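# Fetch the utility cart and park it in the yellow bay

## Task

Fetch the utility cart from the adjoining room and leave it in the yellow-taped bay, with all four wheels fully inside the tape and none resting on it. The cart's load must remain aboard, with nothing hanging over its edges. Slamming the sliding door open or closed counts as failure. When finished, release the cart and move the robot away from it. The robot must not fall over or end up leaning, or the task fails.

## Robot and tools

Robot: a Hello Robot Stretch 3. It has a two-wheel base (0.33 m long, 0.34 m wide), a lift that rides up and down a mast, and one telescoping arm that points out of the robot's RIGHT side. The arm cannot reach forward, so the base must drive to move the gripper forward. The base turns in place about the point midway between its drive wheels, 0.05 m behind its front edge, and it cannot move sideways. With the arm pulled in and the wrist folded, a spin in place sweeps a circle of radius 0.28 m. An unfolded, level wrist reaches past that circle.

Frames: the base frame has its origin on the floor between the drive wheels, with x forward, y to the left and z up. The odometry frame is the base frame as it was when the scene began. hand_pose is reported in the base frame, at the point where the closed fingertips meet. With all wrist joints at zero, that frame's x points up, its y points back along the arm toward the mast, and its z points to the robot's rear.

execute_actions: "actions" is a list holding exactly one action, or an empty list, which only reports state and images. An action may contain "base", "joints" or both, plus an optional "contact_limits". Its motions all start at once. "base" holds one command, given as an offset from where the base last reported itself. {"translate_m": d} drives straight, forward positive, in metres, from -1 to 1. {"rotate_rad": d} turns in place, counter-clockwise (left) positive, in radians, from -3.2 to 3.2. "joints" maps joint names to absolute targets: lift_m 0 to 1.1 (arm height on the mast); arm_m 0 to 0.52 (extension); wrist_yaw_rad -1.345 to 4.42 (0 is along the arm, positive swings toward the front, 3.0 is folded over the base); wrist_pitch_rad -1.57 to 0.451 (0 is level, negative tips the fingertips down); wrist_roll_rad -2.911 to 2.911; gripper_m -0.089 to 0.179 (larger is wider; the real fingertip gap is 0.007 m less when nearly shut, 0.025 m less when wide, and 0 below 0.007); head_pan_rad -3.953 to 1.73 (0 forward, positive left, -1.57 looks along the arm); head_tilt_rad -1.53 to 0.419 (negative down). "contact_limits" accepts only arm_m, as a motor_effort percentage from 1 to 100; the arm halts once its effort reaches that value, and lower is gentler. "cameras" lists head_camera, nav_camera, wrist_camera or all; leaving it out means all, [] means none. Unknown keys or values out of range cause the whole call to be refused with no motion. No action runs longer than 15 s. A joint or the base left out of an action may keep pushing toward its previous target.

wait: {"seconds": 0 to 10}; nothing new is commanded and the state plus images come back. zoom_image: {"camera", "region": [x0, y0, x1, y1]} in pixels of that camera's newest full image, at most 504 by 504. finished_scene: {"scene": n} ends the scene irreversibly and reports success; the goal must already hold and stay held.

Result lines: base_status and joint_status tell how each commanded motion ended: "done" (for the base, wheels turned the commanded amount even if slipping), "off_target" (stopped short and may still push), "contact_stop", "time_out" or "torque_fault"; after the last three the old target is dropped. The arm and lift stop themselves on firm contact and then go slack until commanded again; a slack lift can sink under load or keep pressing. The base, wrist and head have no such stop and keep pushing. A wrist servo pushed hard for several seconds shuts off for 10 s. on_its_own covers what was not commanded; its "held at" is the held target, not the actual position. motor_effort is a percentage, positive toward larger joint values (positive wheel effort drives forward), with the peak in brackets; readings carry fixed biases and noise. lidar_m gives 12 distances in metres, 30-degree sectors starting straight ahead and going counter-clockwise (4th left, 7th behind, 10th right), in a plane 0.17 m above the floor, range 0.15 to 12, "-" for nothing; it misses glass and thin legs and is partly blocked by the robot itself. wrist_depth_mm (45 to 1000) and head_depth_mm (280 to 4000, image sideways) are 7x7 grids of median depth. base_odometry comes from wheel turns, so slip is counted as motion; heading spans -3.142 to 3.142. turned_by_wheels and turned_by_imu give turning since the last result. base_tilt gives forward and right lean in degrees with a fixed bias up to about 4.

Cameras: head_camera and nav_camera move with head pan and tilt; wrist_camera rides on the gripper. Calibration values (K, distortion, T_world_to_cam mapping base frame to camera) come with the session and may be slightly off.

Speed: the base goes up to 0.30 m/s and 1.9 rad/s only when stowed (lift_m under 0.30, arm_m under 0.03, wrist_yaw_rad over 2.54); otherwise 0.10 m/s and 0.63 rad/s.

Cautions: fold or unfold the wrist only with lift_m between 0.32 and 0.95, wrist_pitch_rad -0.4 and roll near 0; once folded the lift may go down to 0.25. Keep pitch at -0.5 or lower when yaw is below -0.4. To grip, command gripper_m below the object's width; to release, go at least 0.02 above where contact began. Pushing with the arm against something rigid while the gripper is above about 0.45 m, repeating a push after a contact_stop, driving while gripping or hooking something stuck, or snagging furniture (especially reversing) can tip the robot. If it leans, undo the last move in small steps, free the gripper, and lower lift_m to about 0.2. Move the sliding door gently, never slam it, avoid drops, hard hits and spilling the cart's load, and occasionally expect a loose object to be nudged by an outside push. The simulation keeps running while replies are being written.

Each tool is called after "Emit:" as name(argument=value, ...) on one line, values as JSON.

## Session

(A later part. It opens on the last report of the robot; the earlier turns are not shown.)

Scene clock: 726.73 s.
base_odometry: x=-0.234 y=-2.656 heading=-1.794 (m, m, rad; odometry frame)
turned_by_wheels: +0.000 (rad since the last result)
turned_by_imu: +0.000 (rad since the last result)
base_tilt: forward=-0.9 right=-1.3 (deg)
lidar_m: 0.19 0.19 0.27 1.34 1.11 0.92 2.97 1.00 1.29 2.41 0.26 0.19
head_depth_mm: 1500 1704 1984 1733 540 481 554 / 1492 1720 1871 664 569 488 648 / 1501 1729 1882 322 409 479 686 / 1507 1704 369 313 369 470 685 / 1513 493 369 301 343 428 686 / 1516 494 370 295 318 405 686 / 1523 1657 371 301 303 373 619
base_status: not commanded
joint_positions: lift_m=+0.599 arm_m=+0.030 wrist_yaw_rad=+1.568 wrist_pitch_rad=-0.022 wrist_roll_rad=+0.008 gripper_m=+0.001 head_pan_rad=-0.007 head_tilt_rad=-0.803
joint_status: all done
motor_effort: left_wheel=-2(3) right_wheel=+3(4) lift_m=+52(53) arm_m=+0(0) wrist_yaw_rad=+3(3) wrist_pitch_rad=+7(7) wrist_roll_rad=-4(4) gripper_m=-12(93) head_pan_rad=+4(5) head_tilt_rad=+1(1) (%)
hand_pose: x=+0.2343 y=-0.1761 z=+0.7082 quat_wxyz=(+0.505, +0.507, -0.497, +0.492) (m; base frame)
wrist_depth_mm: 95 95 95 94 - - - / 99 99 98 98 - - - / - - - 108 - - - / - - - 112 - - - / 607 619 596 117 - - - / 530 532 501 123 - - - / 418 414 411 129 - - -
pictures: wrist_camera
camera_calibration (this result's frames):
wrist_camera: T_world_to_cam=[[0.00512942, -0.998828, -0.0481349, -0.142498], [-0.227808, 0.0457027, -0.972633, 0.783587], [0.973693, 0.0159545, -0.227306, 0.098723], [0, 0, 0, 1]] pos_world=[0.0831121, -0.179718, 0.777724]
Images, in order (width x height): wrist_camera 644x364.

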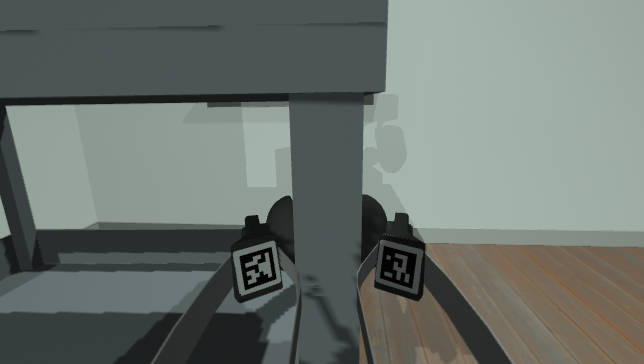

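Gripped. Tow backward.

Emit:
execute_actions(actions=[{"base":{"translate_m":-0.6},"joints":{"head_pan_rad":-3.0,"head_tilt_rad":-0.9}}], cameras=["nav_camera","wrist_camera"])

Scene clock: 738.03 s.
base_odometry: x=-0.101 y=-2.071 heading=-1.794 (m, m, rad; odometry frame)
turned_by_wheels: +0.000 (rad since the last result)
turned_by_imu: +0.002 (rad since the last result)
base_tilt: forward=-1.0 right=-1.3 (deg)
lidar_m: 0.26 0.41 1.42 0.73 0.62 2.16 2.38 0.56 0.56 1.33 2.51 0.23
head_depth_mm: 2016 2256 1989 1642 1410 - - / 2039 2297 1982 1639 1409 - - / 2099 2320 1978 1641 1412 - - / 2152 2363 1968 1643 1416 1232 - / 2178 2399 1980 1652 1412 1233 - / 2233 2417 1971 1645 1416 1236 - / 2278 2484 1984 1651 1021 1169 -
base_status: done
joint_positions: lift_m=+0.599 arm_m=+0.030 wrist_yaw_rad=+1.693 wrist_pitch_rad=-0.019 wrist_roll_rad=+0.007 gripper_m=+0.001 head_pan_rad=-2.993 head_tilt_rad=-0.889
joint_status: all done
on_its_own: wrist_yaw_rad is held at +1.680, not at your +1.570, by its stall guard, which is not easing now; wrist_yaw_rad is at rest, and its effort (-15) is outside its rest range (-12 to +12)
motor_effort: left_wheel=+0(7) right_wheel=-2(14) lift_m=+52(52) arm_m=+3(1) wrist_yaw_rad=-15(50) wrist_pitch_rad=+6(7) wrist_roll_rad=-4(4) gripper_m=-12(18) head_pan_rad=-4(53) head_tilt_rad=-5(12) (%)
hand_pose: x=+0.2325 y=-0.1438 z=+0.7091 quat_wxyz=(+0.472, +0.536, -0.465, +0.523) (m; base frame)
wrist_depth_mm: - 220 128 98 124 180 342 / - 243 138 104 134 205 392 / - - - 115 - - - / - - - 120 - - - / - 654 717 126 632 - - / - 569 515 129 507 487 - / - 979 417 137 409 401 -
pictures: nav_camera (sideways: a quarter turn counterclockwise sets it upright), wrist_camera
camera_calibration (this result's frames):
nav_camera: T_world_to_cam=[[-0.771735, -0.128716, 0.622782, -0.766904], [-0.171171, 0.985205, -0.00849043, 0.0681787], [-0.612475, -0.113155, -0.78235, 0.975241], [0, 0, 0, 1]] pos_world=[0.0171345, -0.0555293, 1.24117]
wrist_camera: T_world_to_cam=[[0.129787, -0.990391, -0.0477538, -0.138213], [-0.228383, 0.0170069, -0.973423, 0.779121], [0.964882, 0.137244, -0.223981, 0.117279], [0, 0, 0, 1]] pos_world=[0.0827157, -0.166231, 0.778082]
Images, in order (width x height): nav_camera 672x504, wrist_camera 644x364.

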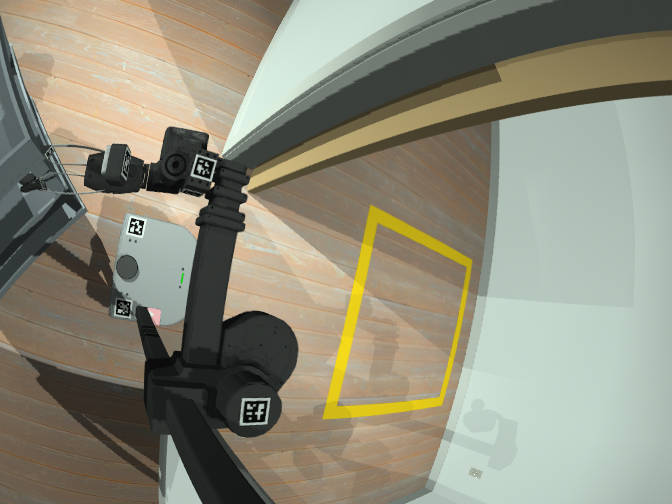

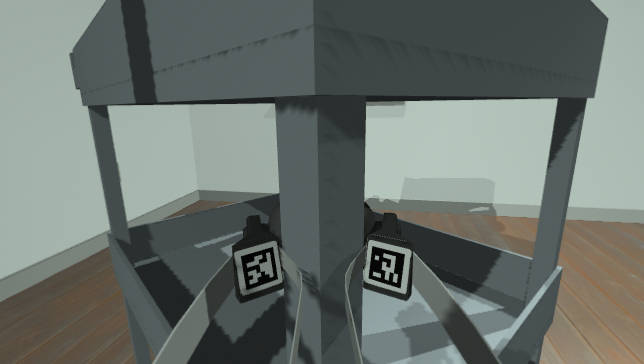

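Emit:
execute_actions(actions=[{"base":{"translate_m":-0.6},"joints":{"head_pan_rad":-0.6,"head_tilt_rad":-1.0}}], cameras=["nav_camera"])

Scene clock: 750.20 s.
base_odometry: x=+0.031 y=-1.486 heading=-1.794 (m, m, rad; odometry frame)
turned_by_wheels: +0.000 (rad since the last result)
turned_by_imu: +0.003 (rad since the last result)
base_tilt: forward=-0.9 right=-1.3 (deg)
lidar_m: 0.31 1.90 0.55 1.29 1.52 1.82 1.78 1.89 2.36 0.55 0.33 0.23
head_depth_mm: 2501 2033 659 686 895 1193 - / 2565 736 702 932 1014 1198 1086 / 2588 745 669 590 1138 1182 1111 / 2572 752 670 577 519 1061 1097 / 449 469 511 559 806 1146 1081 / 413 367 453 545 849 1179 1083 / 413 372 461 553 894 1203 1086
base_status: done
joint_positions: lift_m=+0.599 arm_m=+0.030 wrist_yaw_rad=+1.677 wrist_pitch_rad=-0.018 wrist_roll_rad=+0.007 gripper_m=+0.001 head_pan_rad=-0.607 head_tilt_rad=-0.988
joint_status: all done
on_its_own: wrist_yaw_rad is held at +1.680, not at your +1.570, by its stall guard, which is not easing now
motor_effort: left_wheel=-2(3) right_wheel=+1(19) lift_m=+52(53) arm_m=+3(3) wrist_yaw_rad=+4(15) wrist_pitch_rad=+6(6) wrist_roll_rad=-4(4) gripper_m=-12(13) head_pan_rad=+5(50) head_tilt_rad=-5(14) (%)
hand_pose: x=+0.2330 y=-0.1479 z=+0.7094 quat_wxyz=(+0.476, +0.532, -0.469, +0.520) (m; base frame)
wrist_depth_mm: - - 226 98 110 124 142 / - - 263 104 115 131 150 / - - - 115 - - - / - - - 121 - - - / - - - 125 705 - - / - - - 130 496 499 449 / - - 758 136 412 410 398
pictures: nav_camera (sideways: a quarter turn counterclockwise sets it upright)
camera_calibration (this result's frames):
nav_camera: T_world_to_cam=[[0.697236, -0.468287, 0.542743, -0.671587], [-0.551735, -0.83395, -0.0107584, 0.0734516], [0.457658, -0.291949, -0.83983, 1.04344], [0, 0, 0, 1]] pos_world=[0.0312401, 0.0513911, 1.2416]
Images, in order (width x height): nav_camera 672x504.

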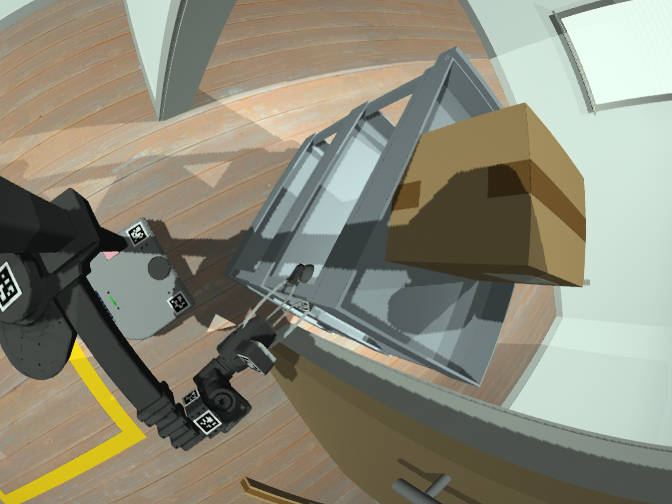

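Emit:
execute_actions(actions=[{"base":{"rotate_rad":0.35},"joints":{"head_tilt_rad":-1.2,"head_pan_rad":-0.9}}], cameras=["nav_camera"])

Scene clock: 757.80 s.
base_odometry: x=+0.031 y=-1.486 heading=-1.444 (m, m, rad; odometry frame)
turned_by_wheels: +0.350 (rad since the last result)
turned_by_imu: +0.346 (rad since the last result)
base_tilt: forward=-0.9 right=-1.3 (deg)
lidar_m: 0.50 0.55 0.67 1.46 1.86 1.78 1.81 2.30 1.15 0.41 0.26 0.23
head_depth_mm: 1799 1620 754 875 - - 1068 / 644 645 1433 1070 1219 1176 - / 659 617 905 1222 1227 - - / 676 616 555 857 1230 1190 - / 548 597 558 523 1208 1162 1077 / 418 475 548 835 1240 1166 1085 / 361 455 551 1133 1250 1164 1087
base_status: done
joint_positions: lift_m=+0.599 arm_m=+0.030 wrist_yaw_rad=+1.665 wrist_pitch_rad=-0.022 wrist_roll_rad=+0.007 gripper_m=+0.001 head_pan_rad=-0.893 head_tilt_rad=-1.185
joint_status: all done
on_its_own: wrist_yaw_rad is held at +1.680, not at your +1.570, by its stall guard, which is not easing now; wrist_yaw_rad is at rest, and its effort (+17) is outside its rest range (-12 to +12)
motor_effort: left_wheel=-5(10) right_wheel=+8(34) lift_m=+51(52) arm_m=+2(3) wrist_yaw_rad=+17(49) wrist_pitch_rad=+7(7) wrist_roll_rad=-4(4) gripper_m=-12(14) head_pan_rad=-4(32) head_tilt_rad=-5(22) (%)
hand_pose: x=+0.2332 y=-0.1509 z=+0.7084 quat_wxyz=(+0.480, +0.530, -0.471, +0.516) (m; base frame)
wrist_depth_mm: - - - 96 94 93 91 / - - - 100 97 96 94 / - - - 110 - - - / 496 - - 114 - - - / 507 - - 118 735 677 - / 517 - - 125 476 517 489 / 523 - - 132 405 406 407
pictures: nav_camera (sideways: a quarter turn counterclockwise sets it upright)
camera_calibration (this result's frames):
nav_camera: T_world_to_cam=[[0.593267, -0.71634, 0.367275, -0.442397], [-0.766295, -0.642314, -0.0149684, 0.080238], [0.246629, -0.272561, -0.929992, 1.16188], [0, 0, 0, 1]] pos_world=[0.0373921, 0.0513154, 1.24422]
Images, in order (width x height): nav_camera 672x504.

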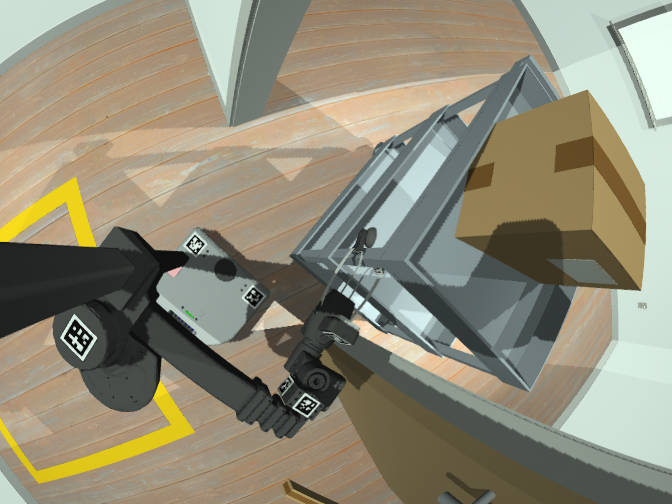

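Emit:
execute_actions(actions=[{"base":{"translate_m":0.2}}], cameras=[])

Emit:
execute_actions(actions=[{"base":{"rotate_rad":-0.75}}], cameras=["nav_camera"])

Scene clock: 767.17 s.
base_odometry: x=+0.056 y=-1.684 heading=-1.445 (m, m, rad; odometry frame)
turned_by_wheels: +0.000 (rad since the last result)
turned_by_imu: +0.002 (rad since the last result)
base_tilt: forward=-1.0 right=-1.3 (deg)
lidar_m: 2.15 0.45 0.42 1.37 1.76 1.96 1.99 2.53 0.45 0.40 0.24 0.21
head_depth_mm: 1823 609 748 1369 - - 1070 / 652 616 576 1100 1287 1180 - / 570 616 560 869 1227 - - / 465 581 559 827 1219 1186 - / 395 474 550 519 1105 1164 1071 / 350 434 549 529 1249 1165 1084 / 366 491 572 1346 1248 1158 1085
base_status: done
joint_positions: lift_m=+0.599 arm_m=+0.030 wrist_yaw_rad=+1.792 wrist_pitch_rad=-0.022 wrist_roll_rad=+0.006 gripper_m=+0.001 head_pan_rad=-0.893 head_tilt_rad=-1.186
joint_status: not commanded
on_its_own: wrist_yaw_rad is held at +1.791, not at your +1.570, by its stall guard, which is not easing now
motor_effort: left_wheel=+0(6) right_wheel=+7(22) lift_m=+51(51) arm_m=+3(3) wrist_yaw_rad=-3(55) wrist_pitch_rad=+7(7) wrist_roll_rad=-3(4) gripper_m=-12(17) head_pan_rad=-4(4) head_tilt_rad=-6(6) (%)
hand_pose: x=+0.2280 y=-0.1187 z=+0.7084 quat_wxyz=(+0.447, +0.559, -0.437, +0.546) (m; base frame)
wrist_depth_mm: - - - 95 82 73 65 / - - - 100 86 77 69 / - - - 112 - - - / - - - 117 - - - / - - - 121 - 624 582 / - - - 126 568 521 517 / - - - 133 392 412 403
pictures: none
No camera images: the call's "cameras" was empty. Leave "cameras" out to get every camera's image.

Scene clock: 769.53 s.
base_odometry: x=+0.056 y=-1.684 heading=-2.194 (m, m, rad; odometry frame)
turned_by_wheels: -0.750 (rad since the last result)
turned_by_imu: -0.740 (rad since the last result)
base_tilt: forward=-0.9 right=-1.3 (deg)
lidar_m: 0.25 0.48 1.63 0.42 1.36 1.52 1.97 1.96 2.20 2.41 0.45 0.21
head_depth_mm: 426 1618 1489 1369 - - 1073 / 520 580 1435 1366 1284 1173 - / 545 670 856 1214 1227 - - / 1770 1594 1445 1339 1243 1187 - / 1785 1593 922 849 1079 1159 1076 / 652 614 558 517 815 1162 1087 / 652 613 556 516 816 1160 1082
base_status: done
joint_positions: lift_m=+0.599 arm_m=+0.030 wrist_yaw_rad=+1.805 wrist_pitch_rad=-0.019 wrist_roll_rad=+0.005 gripper_m=+0.001 head_pan_rad=-0.894 head_tilt_rad=-1.186
joint_status: not commanded
on_its_own: wrist_yaw_rad is held at +1.791, not at your +1.570, by its stall guard, which is not easing now; wrist_yaw_rad is at rest, and its effort (-18) is outside its rest range (-12 to +12)
motor_effort: left_wheel=+6(15) right_wheel=-12(22) lift_m=+51(51) arm_m=+4(4) wrist_yaw_rad=-18(64) wrist_pitch_rad=+6(7) wrist_roll_rad=-3(3) gripper_m=-12(14) head_pan_rad=-3(4) head_tilt_rad=-6(5) (%)
hand_pose: x=+0.2274 y=-0.1153 z=+0.7091 quat_wxyz=(+0.443, +0.561, -0.434, +0.549) (m; base frame)
wrist_depth_mm: - - 183 102 115 136 165 / - - 201 107 122 144 180 / - - - 119 - - - / - - - 124 - - - / - - 700 128 691 - - / - - - 134 502 496 445 / - - 435 141 410 400 394
pictures: nav_camera (sideways: a quarter turn counterclockwise sets it upright)
camera_calibration (this result's frames):
nav_camera: T_world_to_cam=[[0.59304, -0.716689, 0.366962, -0.441988], [-0.766572, -0.641984, -0.0149751, 0.0802485], [0.246316, -0.272422, -0.930115, 1.16204], [0, 0, 0, 1]] pos_world=[0.0374018, 0.0513172, 1.24423]
Images, in order (width x height): nav_camera 672x504.

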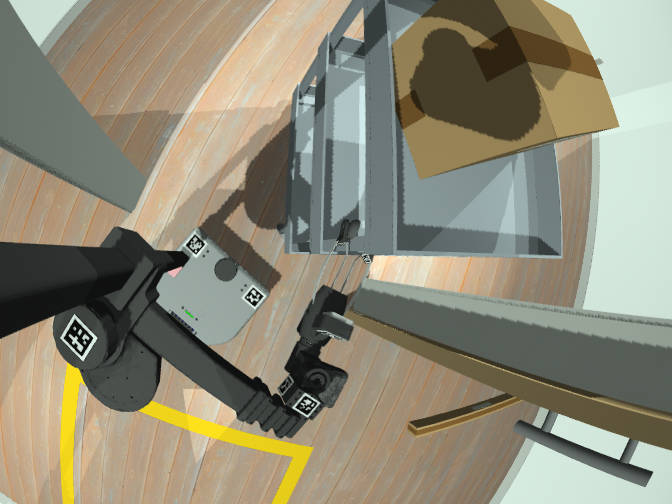

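Emit:
execute_actions(actions=[{"base":{"translate_m":-0.35}}], cameras=["nav_camera"])

Scene clock: 777.20 s.
base_odometry: x=+0.261 y=-1.400 heading=-2.194 (m, m, rad; odometry frame)
turned_by_wheels: +0.000 (rad since the last result)
turned_by_imu: +0.003 (rad since the last result)
base_tilt: forward=-0.9 right=-1.4 (deg)
lidar_m: 0.24 0.39 0.49 0.71 1.24 1.40 1.64 1.63 1.83 2.52 0.73 0.22
head_depth_mm: 1824 1593 1485 1365 - - 1067 / 1763 1628 1495 1358 1284 1179 - / 1574 1636 1487 1358 1224 - - / 1019 1273 1463 1360 1235 1189 - / 754 884 1093 1280 1093 1161 1077 / 636 618 549 515 816 1160 1084 / 649 612 556 509 806 1161 1086
base_status: done
joint_positions: lift_m=+0.599 arm_m=+0.030 wrist_yaw_rad=+1.795 wrist_pitch_rad=-0.017 wrist_roll_rad=+0.005 gripper_m=+0.001 head_pan_rad=-0.895 head_tilt_rad=-1.188
joint_status: not commanded
on_its_own: wrist_yaw_rad is held at +1.791, not at your +1.570, by its stall guard, which is not easing now
motor_effort: left_wheel=+4(22) right_wheel=-12(29) lift_m=+51(51) arm_m=+3(4) wrist_yaw_rad=-5(76) wrist_pitch_rad=+5(8) wrist_roll_rad=-3(3) gripper_m=-13(21) head_pan_rad=-3(4) head_tilt_rad=-5(6) (%)
hand_pose: x=+0.2280 y=-0.1181 z=+0.7096 quat_wxyz=(+0.445, +0.558, -0.437, +0.548) (m; base frame)
wrist_depth_mm: - 379 152 103 120 158 236 / - 413 161 109 128 175 269 / - - - 121 - - 449 / - - - 126 - - 383 / - - 692 131 625 - 395 / - - 526 136 498 502 394 / - - 413 144 413 404 395
pictures: nav_camera (sideways: a quarter turn counterclockwise sets it upright)
camera_calibration (this result's frames):
nav_camera: T_world_to_cam=[[0.592288, -0.718184, 0.365249, -0.439752], [-0.767638, -0.640707, -0.0150118, 0.0803027], [0.244799, -0.271488, -0.930789, 1.16293], [0, 0, 0, 1]] pos_world=[0.0374194, 0.0513487, 1.24427]
Images, in order (width x height): nav_camera 672x504.

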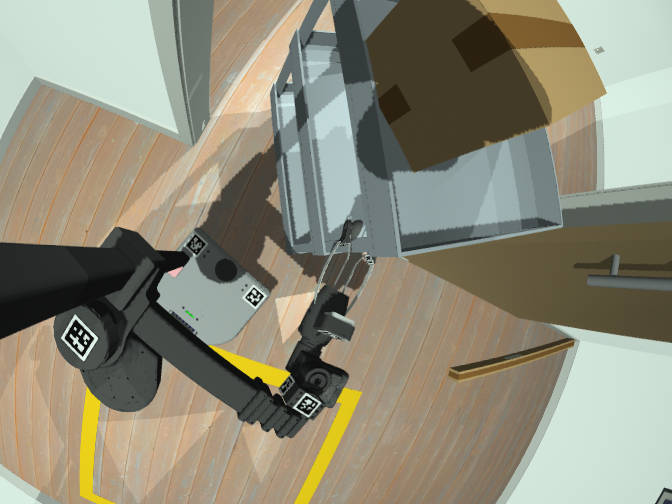

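Continue.

Emit:
execute_actions(actions=[{"base":{"translate_m":-0.35}}], cameras=["nav_camera"])

Scene clock: 783.93 s.
base_odometry: x=+0.465 y=-1.116 heading=-2.193 (m, m, rad; odometry frame)
turned_by_wheels: +0.000 (rad since the last result)
turned_by_imu: +0.002 (rad since the last result)
base_tilt: forward=-0.8 right=-1.3 (deg)
lidar_m: 0.24 0.34 0.80 1.14 1.14 1.28 1.31 1.30 1.46 2.38 1.48 0.22
head_depth_mm: 1823 1640 1494 1363 - - 1068 / 1816 1639 1490 1361 1281 1179 - / 1794 1614 1486 1361 1228 - - / 1807 1634 1483 1358 1239 1192 - / 1564 1616 1481 1323 1081 1168 1075 / 1242 1378 556 510 806 1159 1083 / 649 611 555 510 795 1148 1084
base_status: done
joint_positions: lift_m=+0.599 arm_m=+0.030 wrist_yaw_rad=+1.779 wrist_pitch_rad=-0.019 wrist_roll_rad=+0.005 gripper_m=+0.001 head_pan_rad=-0.895 head_tilt_rad=-1.188
joint_status: not commanded
on_its_own: wrist_yaw_rad is held at +1.791, not at your +1.570, by its stall guard, which is not easing now; wrist_yaw_rad is at rest, and its effort (+13) is outside its rest range (-12 to +12)
motor_effort: left_wheel=+2(18) right_wheel=-6(29) lift_m=+51(51) arm_m=+3(3) wrist_yaw_rad=+13(24) wrist_pitch_rad=+6(7) wrist_roll_rad=-3(3) gripper_m=-11(17) head_pan_rad=-3(3) head_tilt_rad=-5(5) (%)
hand_pose: x=+0.2289 y=-0.1220 z=+0.7092 quat_wxyz=(+0.450, +0.555, -0.441, +0.544) (m; base frame)
wrist_depth_mm: 567 217 132 99 120 183 621 / 581 237 140 104 130 210 657 / 623 - - 116 - - 670 / 648 753 - 122 - 725 725 / 677 636 707 125 - 711 744 / 694 530 537 129 495 484 784 / 708 603 414 139 412 429 825
pictures: nav_camera (sideways: a quarter turn counterclockwise sets it upright)
camera_calibration (this result's frames):
nav_camera: T_world_to_cam=[[0.592293, -0.71834, 0.364935, -0.439343], [-0.767706, -0.640626, -0.0150185, 0.0803119], [0.244575, -0.271267, -0.930912, 1.16309], [0, 0, 0, 1]] pos_world=[0.0374124, 0.0513607, 1.24427]
Images, in order (width x height): nav_camera 672x504.

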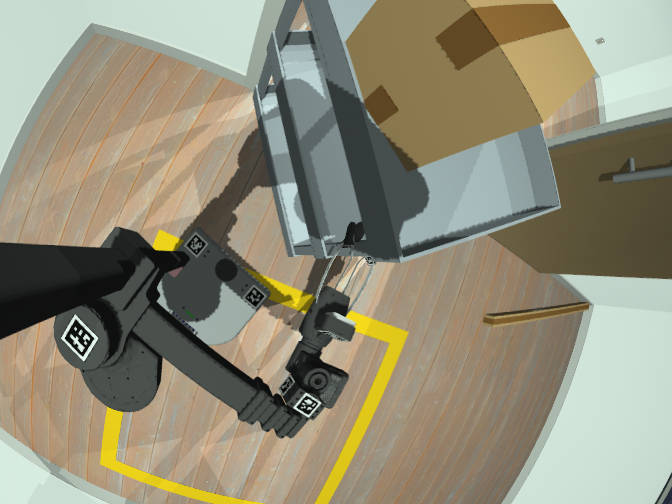

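Emit:
execute_actions(actions=[{"base":{"translate_m":-0.75},"joints":{"head_pan_rad":-0.4,"head_tilt_rad":-1.3}}], cameras=["nav_camera"])

Scene clock: 798.30 s.
base_odometry: x=+0.902 y=-0.506 heading=-2.193 (m, m, rad; odometry frame)
turned_by_wheels: +0.000 (rad since the last result)
turned_by_imu: +0.004 (rad since the last result)
base_tilt: forward=-0.9 right=-1.3 (deg)
lidar_m: 0.22 0.29 1.08 0.91 0.90 0.71 0.60 0.60 0.67 1.09 2.85 0.22
head_depth_mm: 1618 1508 1400 1315 1260 1167 1096 / 1607 1503 1403 1329 1218 1177 - / 1577 1463 1375 1303 1237 - - / 602 560 522 816 1228 - - / 602 559 521 822 1222 1185 - / 594 423 493 822 1218 1163 1122 / 310 383 464 821 1217 1164 1104
base_status: done
joint_positions: lift_m=+0.599 arm_m=+0.030 wrist_yaw_rad=+1.787 wrist_pitch_rad=-0.018 wrist_roll_rad=+0.005 gripper_m=+0.001 head_pan_rad=-0.407 head_tilt_rad=-1.285
joint_status: all done
on_its_own: wrist_yaw_rad is held at +1.791, not at your +1.570, by its stall guard, which is not easing now
motor_effort: left_wheel=+2(4) right_wheel=-7(23) lift_m=+50(50) arm_m=+3(3) wrist_yaw_rad=+4(14) wrist_pitch_rad=+6(6) wrist_roll_rad=-2(3) gripper_m=-11(12) head_pan_rad=+5(41) head_tilt_rad=-7(16) (%)
hand_pose: x=+0.2285 y=-0.1201 z=+0.7093 quat_wxyz=(+0.447, +0.556, -0.439, +0.546) (m; base frame)
wrist_depth_mm: 260 169 123 98 128 254 - / 288 180 131 104 142 285 - / - - - 116 - - - / - - - 121 - - - / - 646 734 125 - - - / - 541 540 129 492 - - / - 399 418 138 415 - -
pictures: nav_camera (sideways: a quarter turn counterclockwise sets it upright)
camera_calibration (this result's frames):
nav_camera: T_world_to_cam=[[0.888422, -0.368696, 0.27344, -0.321993], [-0.378815, -0.925319, -0.0168697, 0.0803477], [0.259239, -0.0885959, -0.961741, 1.20302], [0, 0, 0, 1]] pos_world=[0.00463365, 0.0622122, 1.24639]
Images, in order (width x height): nav_camera 672x504.

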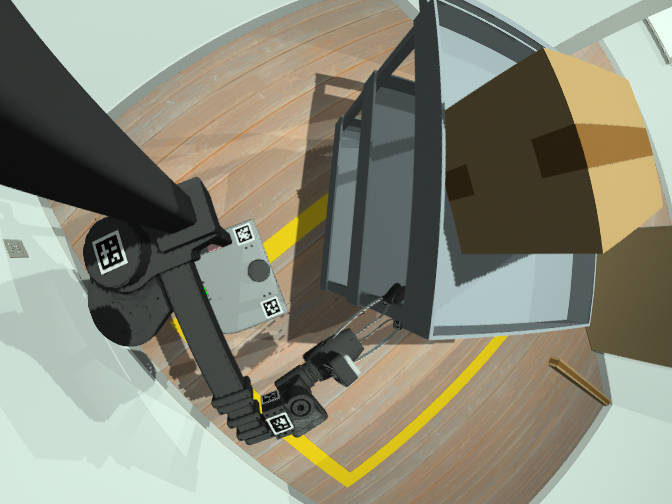

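Emit:
execute_actions(actions=[{"joints":{"arm_m":0.36,"head_pan_rad":-0.3,"head_tilt_rad":-1.0},"contact_limits":{"arm_m":35}}], cameras=["nav_camera"])

Emit:
execute_actions(actions=[{"joints":{"gripper_m":0.12}}], cameras=[])

Emit:
execute_actions(actions=[{"base":{"translate_m":-0.2}}], cameras=[])

Emit:
execute_actions(actions=[{"base":{"rotate_rad":0.0},"joints":{"arm_m":0.0,"lift_m":0.15,"head_tilt_rad":-0.75}}], cameras=["nav_camera","head_camera"])

Scene clock: 812.80 s.
base_odometry: x=+0.902 y=-0.506 heading=-2.193 (m, m, rad; odometry frame)
turned_by_wheels: +0.000 (rad since the last result)
turned_by_imu: +0.002 (rad since the last result)
base_tilt: forward=-0.9 right=-1.3 (deg)
lidar_m: - - 0.15 0.91 0.90 0.71 0.60 0.60 0.67 1.10 0.19 0.15
head_depth_mm: 2060 328 290 425 514 1164 1084 / 1762 328 291 - 421 989 1079 / 400 328 291 - 348 740 1096 / 401 327 291 313 431 466 1066 / 401 328 291 369 497 452 891 / 400 328 322 478 505 452 631 / 2504 337 402 562 505 453 421
base_status: not commanded
joint_positions: lift_m=+0.599 arm_m=+0.359 wrist_yaw_rad=+1.934 wrist_pitch_rad=-0.017 wrist_roll_rad=+0.004 gripper_m=+0.001 head_pan_rad=-0.307 head_tilt_rad=-1.001
joint_status: all done
on_its_own: wrist_yaw_rad is held at +1.924, not at your +1.570, by its stall guard, which is not easing now
motor_effort: left_wheel=+9(13) right_wheel=-13(25) lift_m=+51(50) arm_m=+7(11) wrist_yaw_rad=-12(90) wrist_pitch_rad=+5(6) wrist_roll_rad=-2(3) gripper_m=-11(17) head_pan_rad=+5(20) head_tilt_rad=+1(18) (%)
contact_limits: arm_m 35 (drawing in: default 16, maximum 28; extending or still: default 28, maximum 44)
hand_pose: x=+0.2178 y=-0.4136 z=+0.7097 quat_wxyz=(+0.406, +0.587, -0.397, +0.578) (m; base frame)
wrist_depth_mm: 120 114 106 99 - - - / 125 119 111 104 - - - / - - - 114 - - - / - - - 119 - - - / - 690 682 123 - - - / 531 537 529 129 - - - / 419 420 414 135 - - -
pictures: nav_camera (sideways: a quarter turn counterclockwise sets it upright)
camera_calibration (this result's frames):
nav_camera: T_world_to_cam=[[0.811208, -0.243452, 0.531669, -0.657857], [-0.280774, -0.95971, -0.011053, 0.0721821], [0.512939, -0.140313, -0.84688, 1.05227], [0, 0, 0, 1]] pos_world=[0.0141759, 0.0567643, 1.24171]
Images, in order (width x height): nav_camera 672x504.

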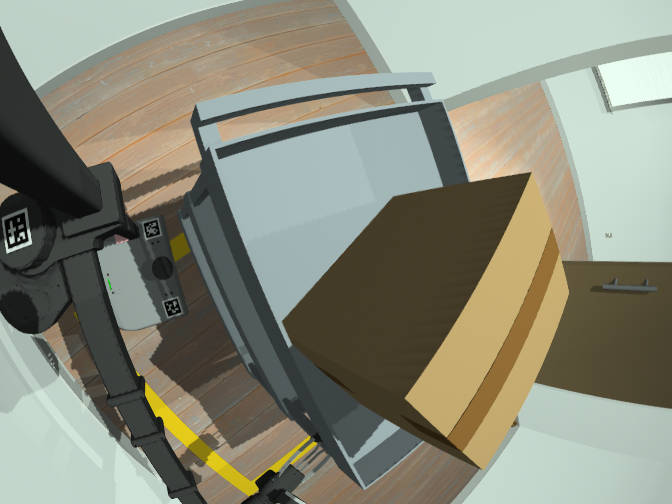

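Scene clock: 814.80 s.
base_odometry: x=+0.902 y=-0.506 heading=-2.193 (m, m, rad; odometry frame)
turned_by_wheels: -0.001 (rad since the last result)
turned_by_imu: +0.000 (rad since the last result)
base_tilt: forward=-1.0 right=-1.2 (deg)
lidar_m: - - 0.15 0.91 0.90 0.72 0.60 0.60 0.67 1.09 0.19 0.15
head_depth_mm: 2064 328 290 432 513 1160 1082 / 1762 329 291 - 428 990 1083 / 401 327 291 - 348 743 1098 / 401 328 291 314 431 466 1068 / 401 329 291 368 497 452 890 / 401 329 322 478 505 453 631 / 2504 337 401 561 505 453 421
base_status: not commanded
joint_positions: lift_m=+0.599 arm_m=+0.360 wrist_yaw_rad=+1.927 wrist_pitch_rad=-0.016 wrist_roll_rad=+0.004 gripper_m=+0.120 head_pan_rad=-0.307 head_tilt_rad=-1.001
joint_status: all done
on_its_own: wrist_yaw_rad is held at +1.924, not at your +1.570, by its stall guard, which is not easing now
motor_effort: left_wheel=+2(10) right_wheel=-1(17) lift_m=+51(50) arm_m=+5(7) wrist_yaw_rad=-3(25) wrist_pitch_rad=+5(5) wrist_roll_rad=-2(2) gripper_m=+0(87) head_pan_rad=+5(4) head_tilt_rad=+1(1) (%)
hand_pose: x=+0.2184 y=-0.4155 z=+0.7098 quat_wxyz=(+0.408, +0.585, -0.399, +0.576) (m; base frame)
wrist_depth_mm: 120 114 107 100 - - - / 125 119 111 105 - - - / - - - 116 - - - / - - - 120 - - - / - 689 649 125 - - - / 540 557 542 131 - - - / 420 418 416 138 - - -
pictures: none
No camera images: the call's "cameras" was empty. Leave "cameras" out to get every camera's image.

Scene clock: 818.07 s.
base_odometry: x=+1.019 y=-0.344 heading=-2.193 (m, m, rad; odometry frame)
turned_by_wheels: +0.000 (rad since the last result)
turned_by_imu: +0.002 (rad since the last result)
base_tilt: forward=-0.9 right=-1.3 (deg)
lidar_m: 0.31 0.31 1.01 0.84 0.84 0.49 0.41 0.41 0.46 0.75 0.52 0.34
head_depth_mm: 2325 724 661 922 1334 1198 1086 / 428 511 627 920 1217 1190 1084 / 400 426 545 903 1141 1195 1114 / 400 367 452 550 872 1178 1096 / 401 375 478 550 845 1142 1083 / 401 432 572 572 827 1071 1083 / 421 508 641 573 608 1159 1081
base_status: done
joint_positions: lift_m=+0.599 arm_m=+0.360 wrist_yaw_rad=+1.927 wrist_pitch_rad=-0.016 wrist_roll_rad=+0.004 gripper_m=+0.120 head_pan_rad=-0.307 head_tilt_rad=-1.001
joint_status: not commanded
on_its_own: wrist_yaw_rad is held at +1.924, not at your +1.570, by its stall guard, which is not easing now
motor_effort: left_wheel=+2(1) right_wheel=-1(5) lift_m=+50(51) arm_m=+5(5) wrist_yaw_rad=-4(3) wrist_pitch_rad=+5(5) wrist_roll_rad=-2(2) gripper_m=+1(1) head_pan_rad=+5(4) head_tilt_rad=+0(0) (%)
hand_pose: x=+0.2184 y=-0.4155 z=+0.7098 quat_wxyz=(+0.408, +0.585, -0.399, +0.576) (m; base frame)
wrist_depth_mm: 358 327 304 285 278 - - / 364 335 315 296 286 - - / - - - - - - - / - - - - - - - / - 707 762 728 773 - - / 452 499 531 534 - - - / 501 423 390 361 969 - -
pictures: none
No camera images: the call's "cameras" was empty. Leave "cameras" out to get every camera's image.

Scene clock: 823.00 s.
base_odometry: x=+1.019 y=-0.344 heading=-2.193 (m, m, rad; odometry frame)
turned_by_wheels: +0.000 (rad since the last result)
turned_by_imu: +0.001 (rad since the last result)
base_tilt: forward=-0.9 right=-1.3 (deg)
lidar_m: 0.31 0.31 1.01 0.84 0.84 0.49 0.41 0.41 0.46 0.75 0.52 0.34
head_depth_mm: 2182 2576 2336 699 791 1250 1135 / 1928 2139 505 658 641 885 1113 / 1774 1877 436 513 569 849 1076 / 1643 561 403 433 509 831 1003 / 1630 562 420 462 548 793 907 / - 562 451 551 594 512 751 / 3772 3373 518 664 596 488 724
base_status: done
joint_positions: lift_m=+0.151 arm_m=+0.000 wrist_yaw_rad=+1.926 wrist_pitch_rad=-0.017 wrist_roll_rad=+0.004 gripper_m=+0.120 head_pan_rad=-0.307 head_tilt_rad=-0.754
joint_status: all done
on_its_own: wrist_yaw_rad is held at +1.924, not at your +1.570, by its stall guard, which is not easing now
motor_effort: left_wheel=+3(1) right_wheel=-1(0) lift_m=+16(47) arm_m=-1(2) wrist_yaw_rad=-4(4) wrist_pitch_rad=+5(5) wrist_roll_rad=-2(2) gripper_m=+0(0) head_pan_rad=+4(5) head_tilt_rad=+1(16) (%)
hand_pose: x=+0.2185 y=-0.0563 z=+0.2611 quat_wxyz=(+0.408, +0.585, -0.399, +0.576) (m; base frame)
wrist_depth_mm: - - - 524 529 543 534 / - - - - - - - / - - - - - - - / - - 553 700 659 634 569 / 834 767 300 283 269 458 421 / 582 601 312 290 272 - 238 / 450 453 427 449 417 407 243
pictures: head_camera (sideways: a quarter turn clockwise sets it upright), nav_camera (sideways: a quarter turn counterclockwise sets it upright)
camera_calibration (this result's frames):
head_camera: T_world_to_cam=[[-0.624661, 0.274646, -0.731005, 0.969592], [0.368269, 0.929084, 0.0343717, -0.0496442], [0.688605, -0.247736, -0.681506, 0.838983], [0, 0, 0, 1]] pos_world=[0.046221, -0.0123249, 1.28225]
nav_camera: T_world_to_cam=[[0.663114, -0.196325, 0.722313, -0.905353], [-0.278609, -0.96039, -0.00525933, 0.0646288], [0.694735, -0.197755, -0.691546, 0.849181], [0, 0, 0, 1]] pos_world=[0.0284029, 0.0522557, 1.24154]
Images, in order (width x height): head_camera 896x504, nav_camera 672x504.

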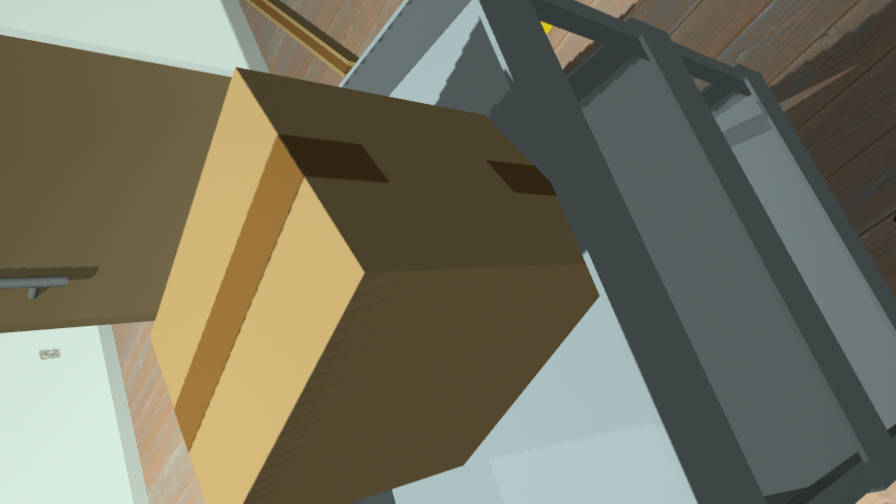

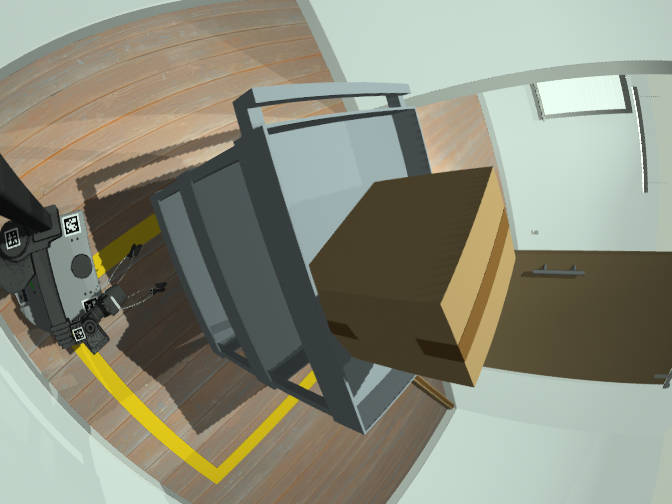

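Emit:
execute_actions(actions=[{"base":{"rotate_rad":1.57},"joints":{"lift_m":0.5,"wrist_pitch_rad":-0.4}}], cameras=[])

Emit:
execute_actions(actions=[{"base":{"translate_m":0.55},"joints":{"wrist_yaw_rad":3.0}}], cameras=[])

Emit:
execute_actions(actions=[{"base":{"rotate_rad":-1.57},"joints":{"lift_m":0.28,"gripper_m":0.03}}], cameras=[])

Emit:
execute_actions(actions=[{"base":{"translate_m":0.5}}], cameras=[])

Emit:
execute_actions(actions=[{"base":{"rotate_rad":-1.57},"joints":{"head_pan_rad":0,"head_tilt_rad":-0.9}}], cameras=["nav_camera"])

Scene clock: 850.97 s.
base_odometry: x=+1.019 y=-0.344 heading=-0.623 (m, m, rad; odometry frame)
turned_by_wheels: +1.570 (rad since the last result)
turned_by_imu: +1.567 (rad since the last result)
base_tilt: forward=-0.9 right=-1.3 (deg)
lidar_m: 0.84 0.84 0.49 0.41 0.41 0.46 0.74 0.52 0.34 0.31 0.31 1.01
head_depth_mm: 1122 1320 1616 1810 1540 1302 1136 / 1025 1187 1410 1709 1545 1304 1136 / 942 1078 1262 1513 1538 1309 1133 / 873 986 1139 1343 1498 1307 1136 / 812 908 1037 1199 1422 1313 1137 / 760 844 951 1087 1276 1316 1142 / 714 789 879 996 1146 1278 1138
base_status: done
joint_positions: lift_m=+0.499 arm_m=+0.000 wrist_yaw_rad=+1.926 wrist_pitch_rad=-0.413 wrist_roll_rad=+0.004 gripper_m=+0.120 head_pan_rad=-0.307 head_tilt_rad=-0.754
joint_status: all done
on_its_own: wrist_yaw_rad is held at +1.924, not at your +1.570, by its stall guard, which is not easing now
motor_effort: left_wheel=-2(6) right_wheel=+4(8) lift_m=+52(55) arm_m=+0(0) wrist_yaw_rad=-3(3) wrist_pitch_rad=+4(5) wrist_roll_rad=-2(3) gripper_m=+0(1) head_pan_rad=+5(4) head_tilt_rad=+2(2) (%)
hand_pose: x=+0.1896 y=-0.0671 z=+0.5131 quat_wxyz=(+0.514, +0.652, -0.277, +0.484) (m; base frame)
wrist_depth_mm: 586 741 712 710 697 708 700 / 583 767 788 780 789 781 765 / 598 867 881 875 874 829 833 / 586 875 958 949 928 929 916 / 602 759 845 833 854 868 842 / 590 700 716 724 711 - 718 / 575 628 627 621 633 615 613
pictures: none
No camera images: the call's "cameras" was empty. Leave "cameras" out to get every camera's image.

Scene clock: 857.53 s.
base_odometry: x=+1.465 y=-0.665 heading=-0.624 (m, m, rad; odometry frame)
turned_by_wheels: +0.000 (rad since the last result)
turned_by_imu: +0.001 (rad since the last result)
base_tilt: forward=-0.9 right=-1.3 (deg)
lidar_m: 0.32 0.32 0.36 0.58 0.58 0.65 1.06 0.49 0.53 1.45 0.72 0.39
head_depth_mm: 396 467 568 724 998 1275 1132 / 361 418 499 616 803 1158 1135 / 332 380 444 535 672 903 1119 / 307 348 401 473 577 741 1021 / 290 320 365 424 506 625 822 / - 297 335 384 450 543 683 / - 286 310 351 405 480 586
base_status: done
joint_positions: lift_m=+0.499 arm_m=+0.000 wrist_yaw_rad=+2.997 wrist_pitch_rad=-0.413 wrist_roll_rad=+0.004 gripper_m=+0.120 head_pan_rad=-0.307 head_tilt_rad=-0.754
joint_status: all done
motor_effort: left_wheel=-2(3) right_wheel=+4(7) lift_m=+52(52) arm_m=-1(1) wrist_yaw_rad=+3(3) wrist_pitch_rad=+4(4) wrist_roll_rad=-2(2) gripper_m=+0(1) head_pan_rad=+5(5) head_tilt_rad=+2(2) (%)
hand_pose: x=+0.0112 y=+0.0774 z=+0.5131 quat_wxyz=(+0.195, +0.702, +0.094, +0.679) (m; base frame)
wrist_depth_mm: 443 - 554 610 456 336 268 / 477 - 596 645 479 349 276 / 511 551 668 720 504 372 289 / 561 611 756 805 557 388 298 / 596 673 784 815 623 387 310 / 642 680 730 724 634 - 323 / 633 620 631 636 609 456 323
pictures: none
No camera images: the call's "cameras" was empty. Leave "cameras" out to get every camera's image.

Scene clock: 861.00 s.
base_odometry: x=+1.465 y=-0.665 heading=-2.193 (m, m, rad; odometry frame)
turned_by_wheels: -1.570 (rad since the last result)
turned_by_imu: -1.564 (rad since the last result)
base_tilt: forward=-0.9 right=-1.3 (deg)
lidar_m: 1.44 0.72 0.39 0.32 0.32 0.36 0.58 0.58 0.65 1.07 0.49 0.53
head_depth_mm: 1872 2185 853 647 950 848 1093 / 1746 1976 889 707 979 1154 1112 / - 3167 849 1089 1264 1273 1136 / - 3330 2406 1892 1536 1315 1135 / - 3323 2408 1880 1542 1309 1134 / 3836 3163 1719 1803 1552 1312 1139 / 1242 1368 1530 1723 1556 1314 1139
base_status: done
joint_positions: lift_m=+0.281 arm_m=+0.000 wrist_yaw_rad=+2.997 wrist_pitch_rad=-0.414 wrist_roll_rad=+0.004 gripper_m=+0.030 head_pan_rad=-0.307 head_tilt_rad=-0.754
joint_status: all done
motor_effort: left_wheel=+3(10) right_wheel=-2(7) lift_m=+16(47) arm_m=+0(0) wrist_yaw_rad=+3(4) wrist_pitch_rad=+4(4) wrist_roll_rad=-2(2) gripper_m=+0(88) head_pan_rad=+4(5) head_tilt_rad=+2(2) (%)
hand_pose: x=+0.0111 y=+0.0773 z=+0.2943 quat_wxyz=(+0.195, +0.702, +0.095, +0.679) (m; base frame)
wrist_depth_mm: 264 - 322 358 412 477 601 / 280 - 354 397 460 553 687 / 300 318 386 437 520 643 763 / 327 355 430 488 575 654 671 / 351 389 - 529 560 560 553 / 368 407 - - 459 470 467 / 388 - - - 409 404 405
pictures: none
No camera images: the call's "cameras" was empty. Leave "cameras" out to get every camera's image.

Scene clock: 864.40 s.
base_odometry: x=+1.173 y=-1.071 heading=-2.193 (m, m, rad; odometry frame)
turned_by_wheels: +0.000 (rad since the last result)
turned_by_imu: +0.001 (rad since the last result)
base_tilt: forward=-1.0 right=-1.3 (deg)
lidar_m: 0.97 0.97 0.57 0.48 0.48 0.54 0.88 1.05 0.38 0.35 0.36 1.61
head_depth_mm: 1455 1543 1754 1869 1539 1275 841 / 3630 3349 2291 1871 1543 1305 1138 / - 3316 2406 1873 1542 1304 1137 / - 3336 2410 1885 1545 1310 1136 / 3615 3333 2404 1882 1510 1310 1139 / 3340 997 1100 1258 1436 1312 1139 / 824 911 1019 1152 1325 1319 1141
base_status: done
joint_positions: lift_m=+0.281 arm_m=+0.000 wrist_yaw_rad=+2.998 wrist_pitch_rad=-0.414 wrist_roll_rad=+0.004 gripper_m=+0.030 head_pan_rad=-0.307 head_tilt_rad=-0.753
joint_status: not commanded
motor_effort: left_wheel=+4(10) right_wheel=-3(7) lift_m=+16(16) arm_m=+0(0) wrist_yaw_rad=+3(3) wrist_pitch_rad=+4(4) wrist_roll_rad=-2(2) gripper_m=+0(0) head_pan_rad=+5(5) head_tilt_rad=+1(2) (%)
hand_pose: x=+0.0110 y=+0.0773 z=+0.2943 quat_wxyz=(+0.195, +0.702, +0.095, +0.679) (m; base frame)
wrist_depth_mm: 371 - 459 515 598 700 748 / 394 - 509 556 654 802 796 / 431 462 548 619 713 813 771 / 470 507 607 656 675 674 672 / 490 535 - 566 564 549 547 / 477 486 - - 461 468 472 / 423 - - - 408 406 407
pictures: none
No camera images: the call's "cameras" was empty. Leave "cameras" out to get every camera's image.

Scene clock: 866.57 s.
base_odometry: x=+1.173 y=-1.071 heading=+2.520 (m, m, rad; odometry frame)
turned_by_wheels: -1.570 (rad since the last result)
turned_by_imu: -1.561 (rad since the last result)
base_tilt: forward=-0.9 right=-1.3 (deg)
lidar_m: 0.35 0.36 1.61 0.97 0.97 0.57 0.48 0.48 0.54 0.88 1.05 0.38
head_depth_mm: 1490 1609 1732 566 1356 1231 1095 / 1582 674 703 626 782 1211 1096 / 539 583 694 627 857 1112 1100 / 540 544 647 628 842 1092 1100 / 539 508 598 628 842 1072 1102 / 539 479 590 630 531 882 1097 / 550 624 735 630 513 1213 1103
base_status: done
joint_positions: lift_m=+0.281 arm_m=+0.000 wrist_yaw_rad=+2.998 wrist_pitch_rad=-0.414 wrist_roll_rad=+0.004 gripper_m=+0.030 head_pan_rad=-0.007 head_tilt_rad=-0.889
joint_status: all done
motor_effort: left_wheel=+4(11) right_wheel=-3(8) lift_m=+16(17) arm_m=+0(0) wrist_yaw_rad=+2(3) wrist_pitch_rad=+4(4) wrist_roll_rad=-2(2) gripper_m=+0(0) head_pan_rad=+4(32) head_tilt_rad=-4(14) (%)
hand_pose: x=+0.0110 y=+0.0773 z=+0.2943 quat_wxyz=(+0.195, +0.702, +0.095, +0.679) (m; base frame)
wrist_depth_mm: 720 - 869 - - - - / 761 - 952 - - - - / 805 852 902 870 874 857 387 / 701 676 702 675 683 669 359 / 566 567 - 553 566 517 355 / 482 495 - - 458 470 448 / 424 - - - 410 408 406
pictures: nav_camera (sideways: a quarter turn counterclockwise sets it upright)
camera_calibration (this result's frames):
nav_camera: T_world_to_cam=[[0.782523, 0.00762261, 0.622575, -0.776115], [0.0164993, -0.999828, -0.00849664, 0.067042], [0.622403, 0.0169209, -0.782514, 0.967923], [0, 0, 0, 1]] pos_world=[0.00378393, 0.0565684, 1.24117]
Images, in order (width x height): nav_camera 672x504.

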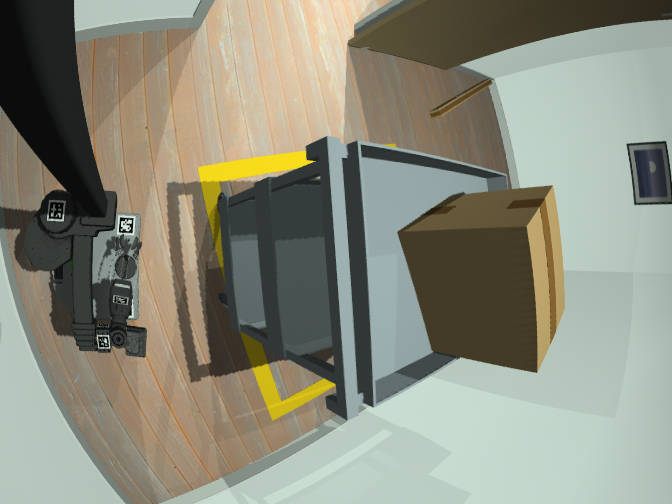

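Emit:
execute_actions(actions=[{"base":{"translate_m":0.55},"joints":{"head_tilt_rad":-1.2}}], cameras=["nav_camera"])

Emit:
execute_actions(actions=[{"base":{"translate_m":-0.6},"joints":{"head_tilt_rad":-0.9}}], cameras=["nav_camera"])

Scene clock: 875.63 s.
base_odometry: x=+0.726 y=-0.751 heading=+2.519 (m, m, rad; odometry frame)
turned_by_wheels: -0.001 (rad since the last result)
turned_by_imu: +0.010 (rad since the last result)
base_tilt: forward=-1.0 right=-1.3 (deg)
lidar_m: - - 0.15 3.85 1.20 1.18 1.00 1.00 1.05 0.18 0.15 -
head_depth_mm: 288 317 441 511 472 452 1072 / 288 306 402 510 471 446 358 / 288 296 369 498 470 446 356 / 287 - 341 492 470 446 356 / 286 - 322 456 469 445 356 / 286 - 325 503 470 450 356 / 288 588 554 508 469 449 1073
base_status: done
joint_positions: lift_m=+0.281 arm_m=+0.000 wrist_yaw_rad=+2.999 wrist_pitch_rad=-0.415 wrist_roll_rad=+0.004 gripper_m=+0.030 head_pan_rad=-0.003 head_tilt_rad=-1.192
joint_status: all done
on_its_own: right_wheel is at rest, and its effort (+22) is outside its rest range (-18 to +18)
motor_effort: left_wheel=+1(72) right_wheel=+22(43) lift_m=+20(20) arm_m=+1(0) wrist_yaw_rad=+1(2) wrist_pitch_rad=+5(5) wrist_roll_rad=-2(2) gripper_m=+1(1) head_pan_rad=+2(5) head_tilt_rad=-4(24) (%)
hand_pose: x=+0.0107 y=+0.0774 z=+0.2938 quat_wxyz=(+0.195, +0.702, +0.096, +0.679) (m; base frame)
wrist_depth_mm: 859 - - - 237 - - / 897 - - - - - - / 876 882 882 870 813 852 837 / 689 680 684 676 336 357 369 / 567 565 - 555 359 353 350 / 477 489 - - 282 298 298 / 422 - - - 248 259 257
pictures: nav_camera (sideways: a quarter turn counterclockwise sets it upright)
camera_calibration (this result's frames):
nav_camera: T_world_to_cam=[[0.932375, 0.00996942, 0.361354, -0.436753], [0.0165401, -0.999749, -0.015095, 0.0756274], [0.361113, 0.020051, -0.932307, 1.16419], [0, 0, 0, 1]] pos_world=[-0.0144366, 0.0566194, 1.24435]
Images, in order (width x height): nav_camera 672x504.

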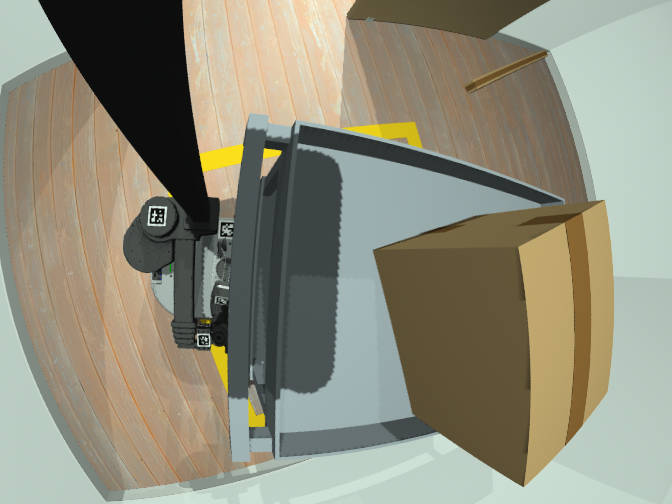

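Scene clock: 879.27 s.
base_odometry: x=+1.214 y=-1.101 heading=+2.519 (m, m, rad; odometry frame)
turned_by_wheels: +0.000 (rad since the last result)
turned_by_imu: +0.001 (rad since the last result)
base_tilt: forward=-0.9 right=-1.3 (deg)
lidar_m: 0.65 0.68 1.64 0.96 0.93 0.51 0.43 0.43 0.48 0.80 1.07 0.67
head_depth_mm: 1535 1662 1746 1623 1394 1228 1096 / 780 861 759 1522 1403 1229 1094 / 742 848 761 1076 1314 1227 1094 / 715 828 762 1083 1315 1230 1095 / 704 838 764 1086 1318 1227 1095 / 2701 894 764 1083 1376 1231 1096 / 2799 2421 1805 1630 1403 1231 1095
base_status: done
joint_positions: lift_m=+0.281 arm_m=+0.000 wrist_yaw_rad=+2.999 wrist_pitch_rad=-0.415 wrist_roll_rad=+0.004 gripper_m=+0.030 head_pan_rad=-0.003 head_tilt_rad=-0.902
joint_status: all done
motor_effort: left_wheel=+1(7) right_wheel=-1(17) lift_m=+20(20) arm_m=+1(1) wrist_yaw_rad=+1(1) wrist_pitch_rad=+5(5) wrist_roll_rad=-2(2) gripper_m=+0(0) head_pan_rad=+2(3) head_tilt_rad=+1(18) (%)
hand_pose: x=+0.0107 y=+0.0774 z=+0.2938 quat_wxyz=(+0.195, +0.702, +0.096, +0.679) (m; base frame)
wrist_depth_mm: 719 - 902 1000 - - - / 774 - 947 - - - - / 813 825 870 881 850 878 856 / 690 696 680 665 680 671 668 / 568 569 - 554 562 540 550 / 473 491 - - 456 474 470 / 426 - - - 409 411 405
pictures: nav_camera (sideways: a quarter turn counterclockwise sets it upright)
camera_calibration (this result's frames):
nav_camera: T_world_to_cam=[[0.789968, 0.0104348, 0.613059, -0.763763], [0.0200197, -0.999761, -0.00877988, 0.0673892], [0.612821, 0.0192091, -0.789988, 0.977699], [0, 0, 0, 1]] pos_world=[0.00284412, 0.0565621, 1.24119]
Images, in order (width x height): nav_camera 672x504.

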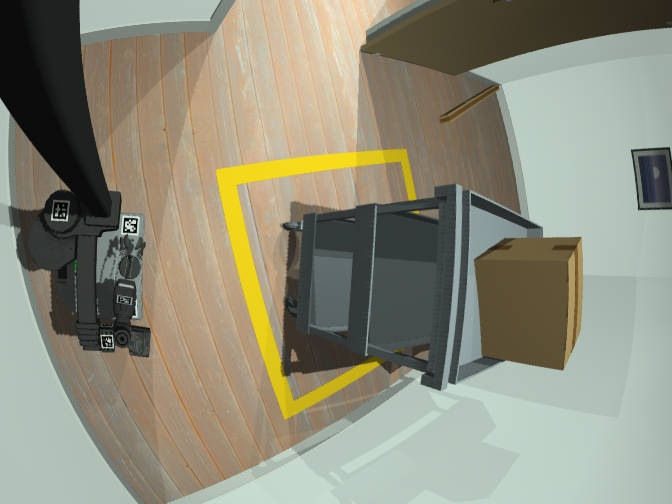

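Emit:
finished_scene(scene=1)

The scene is finished: the task was done.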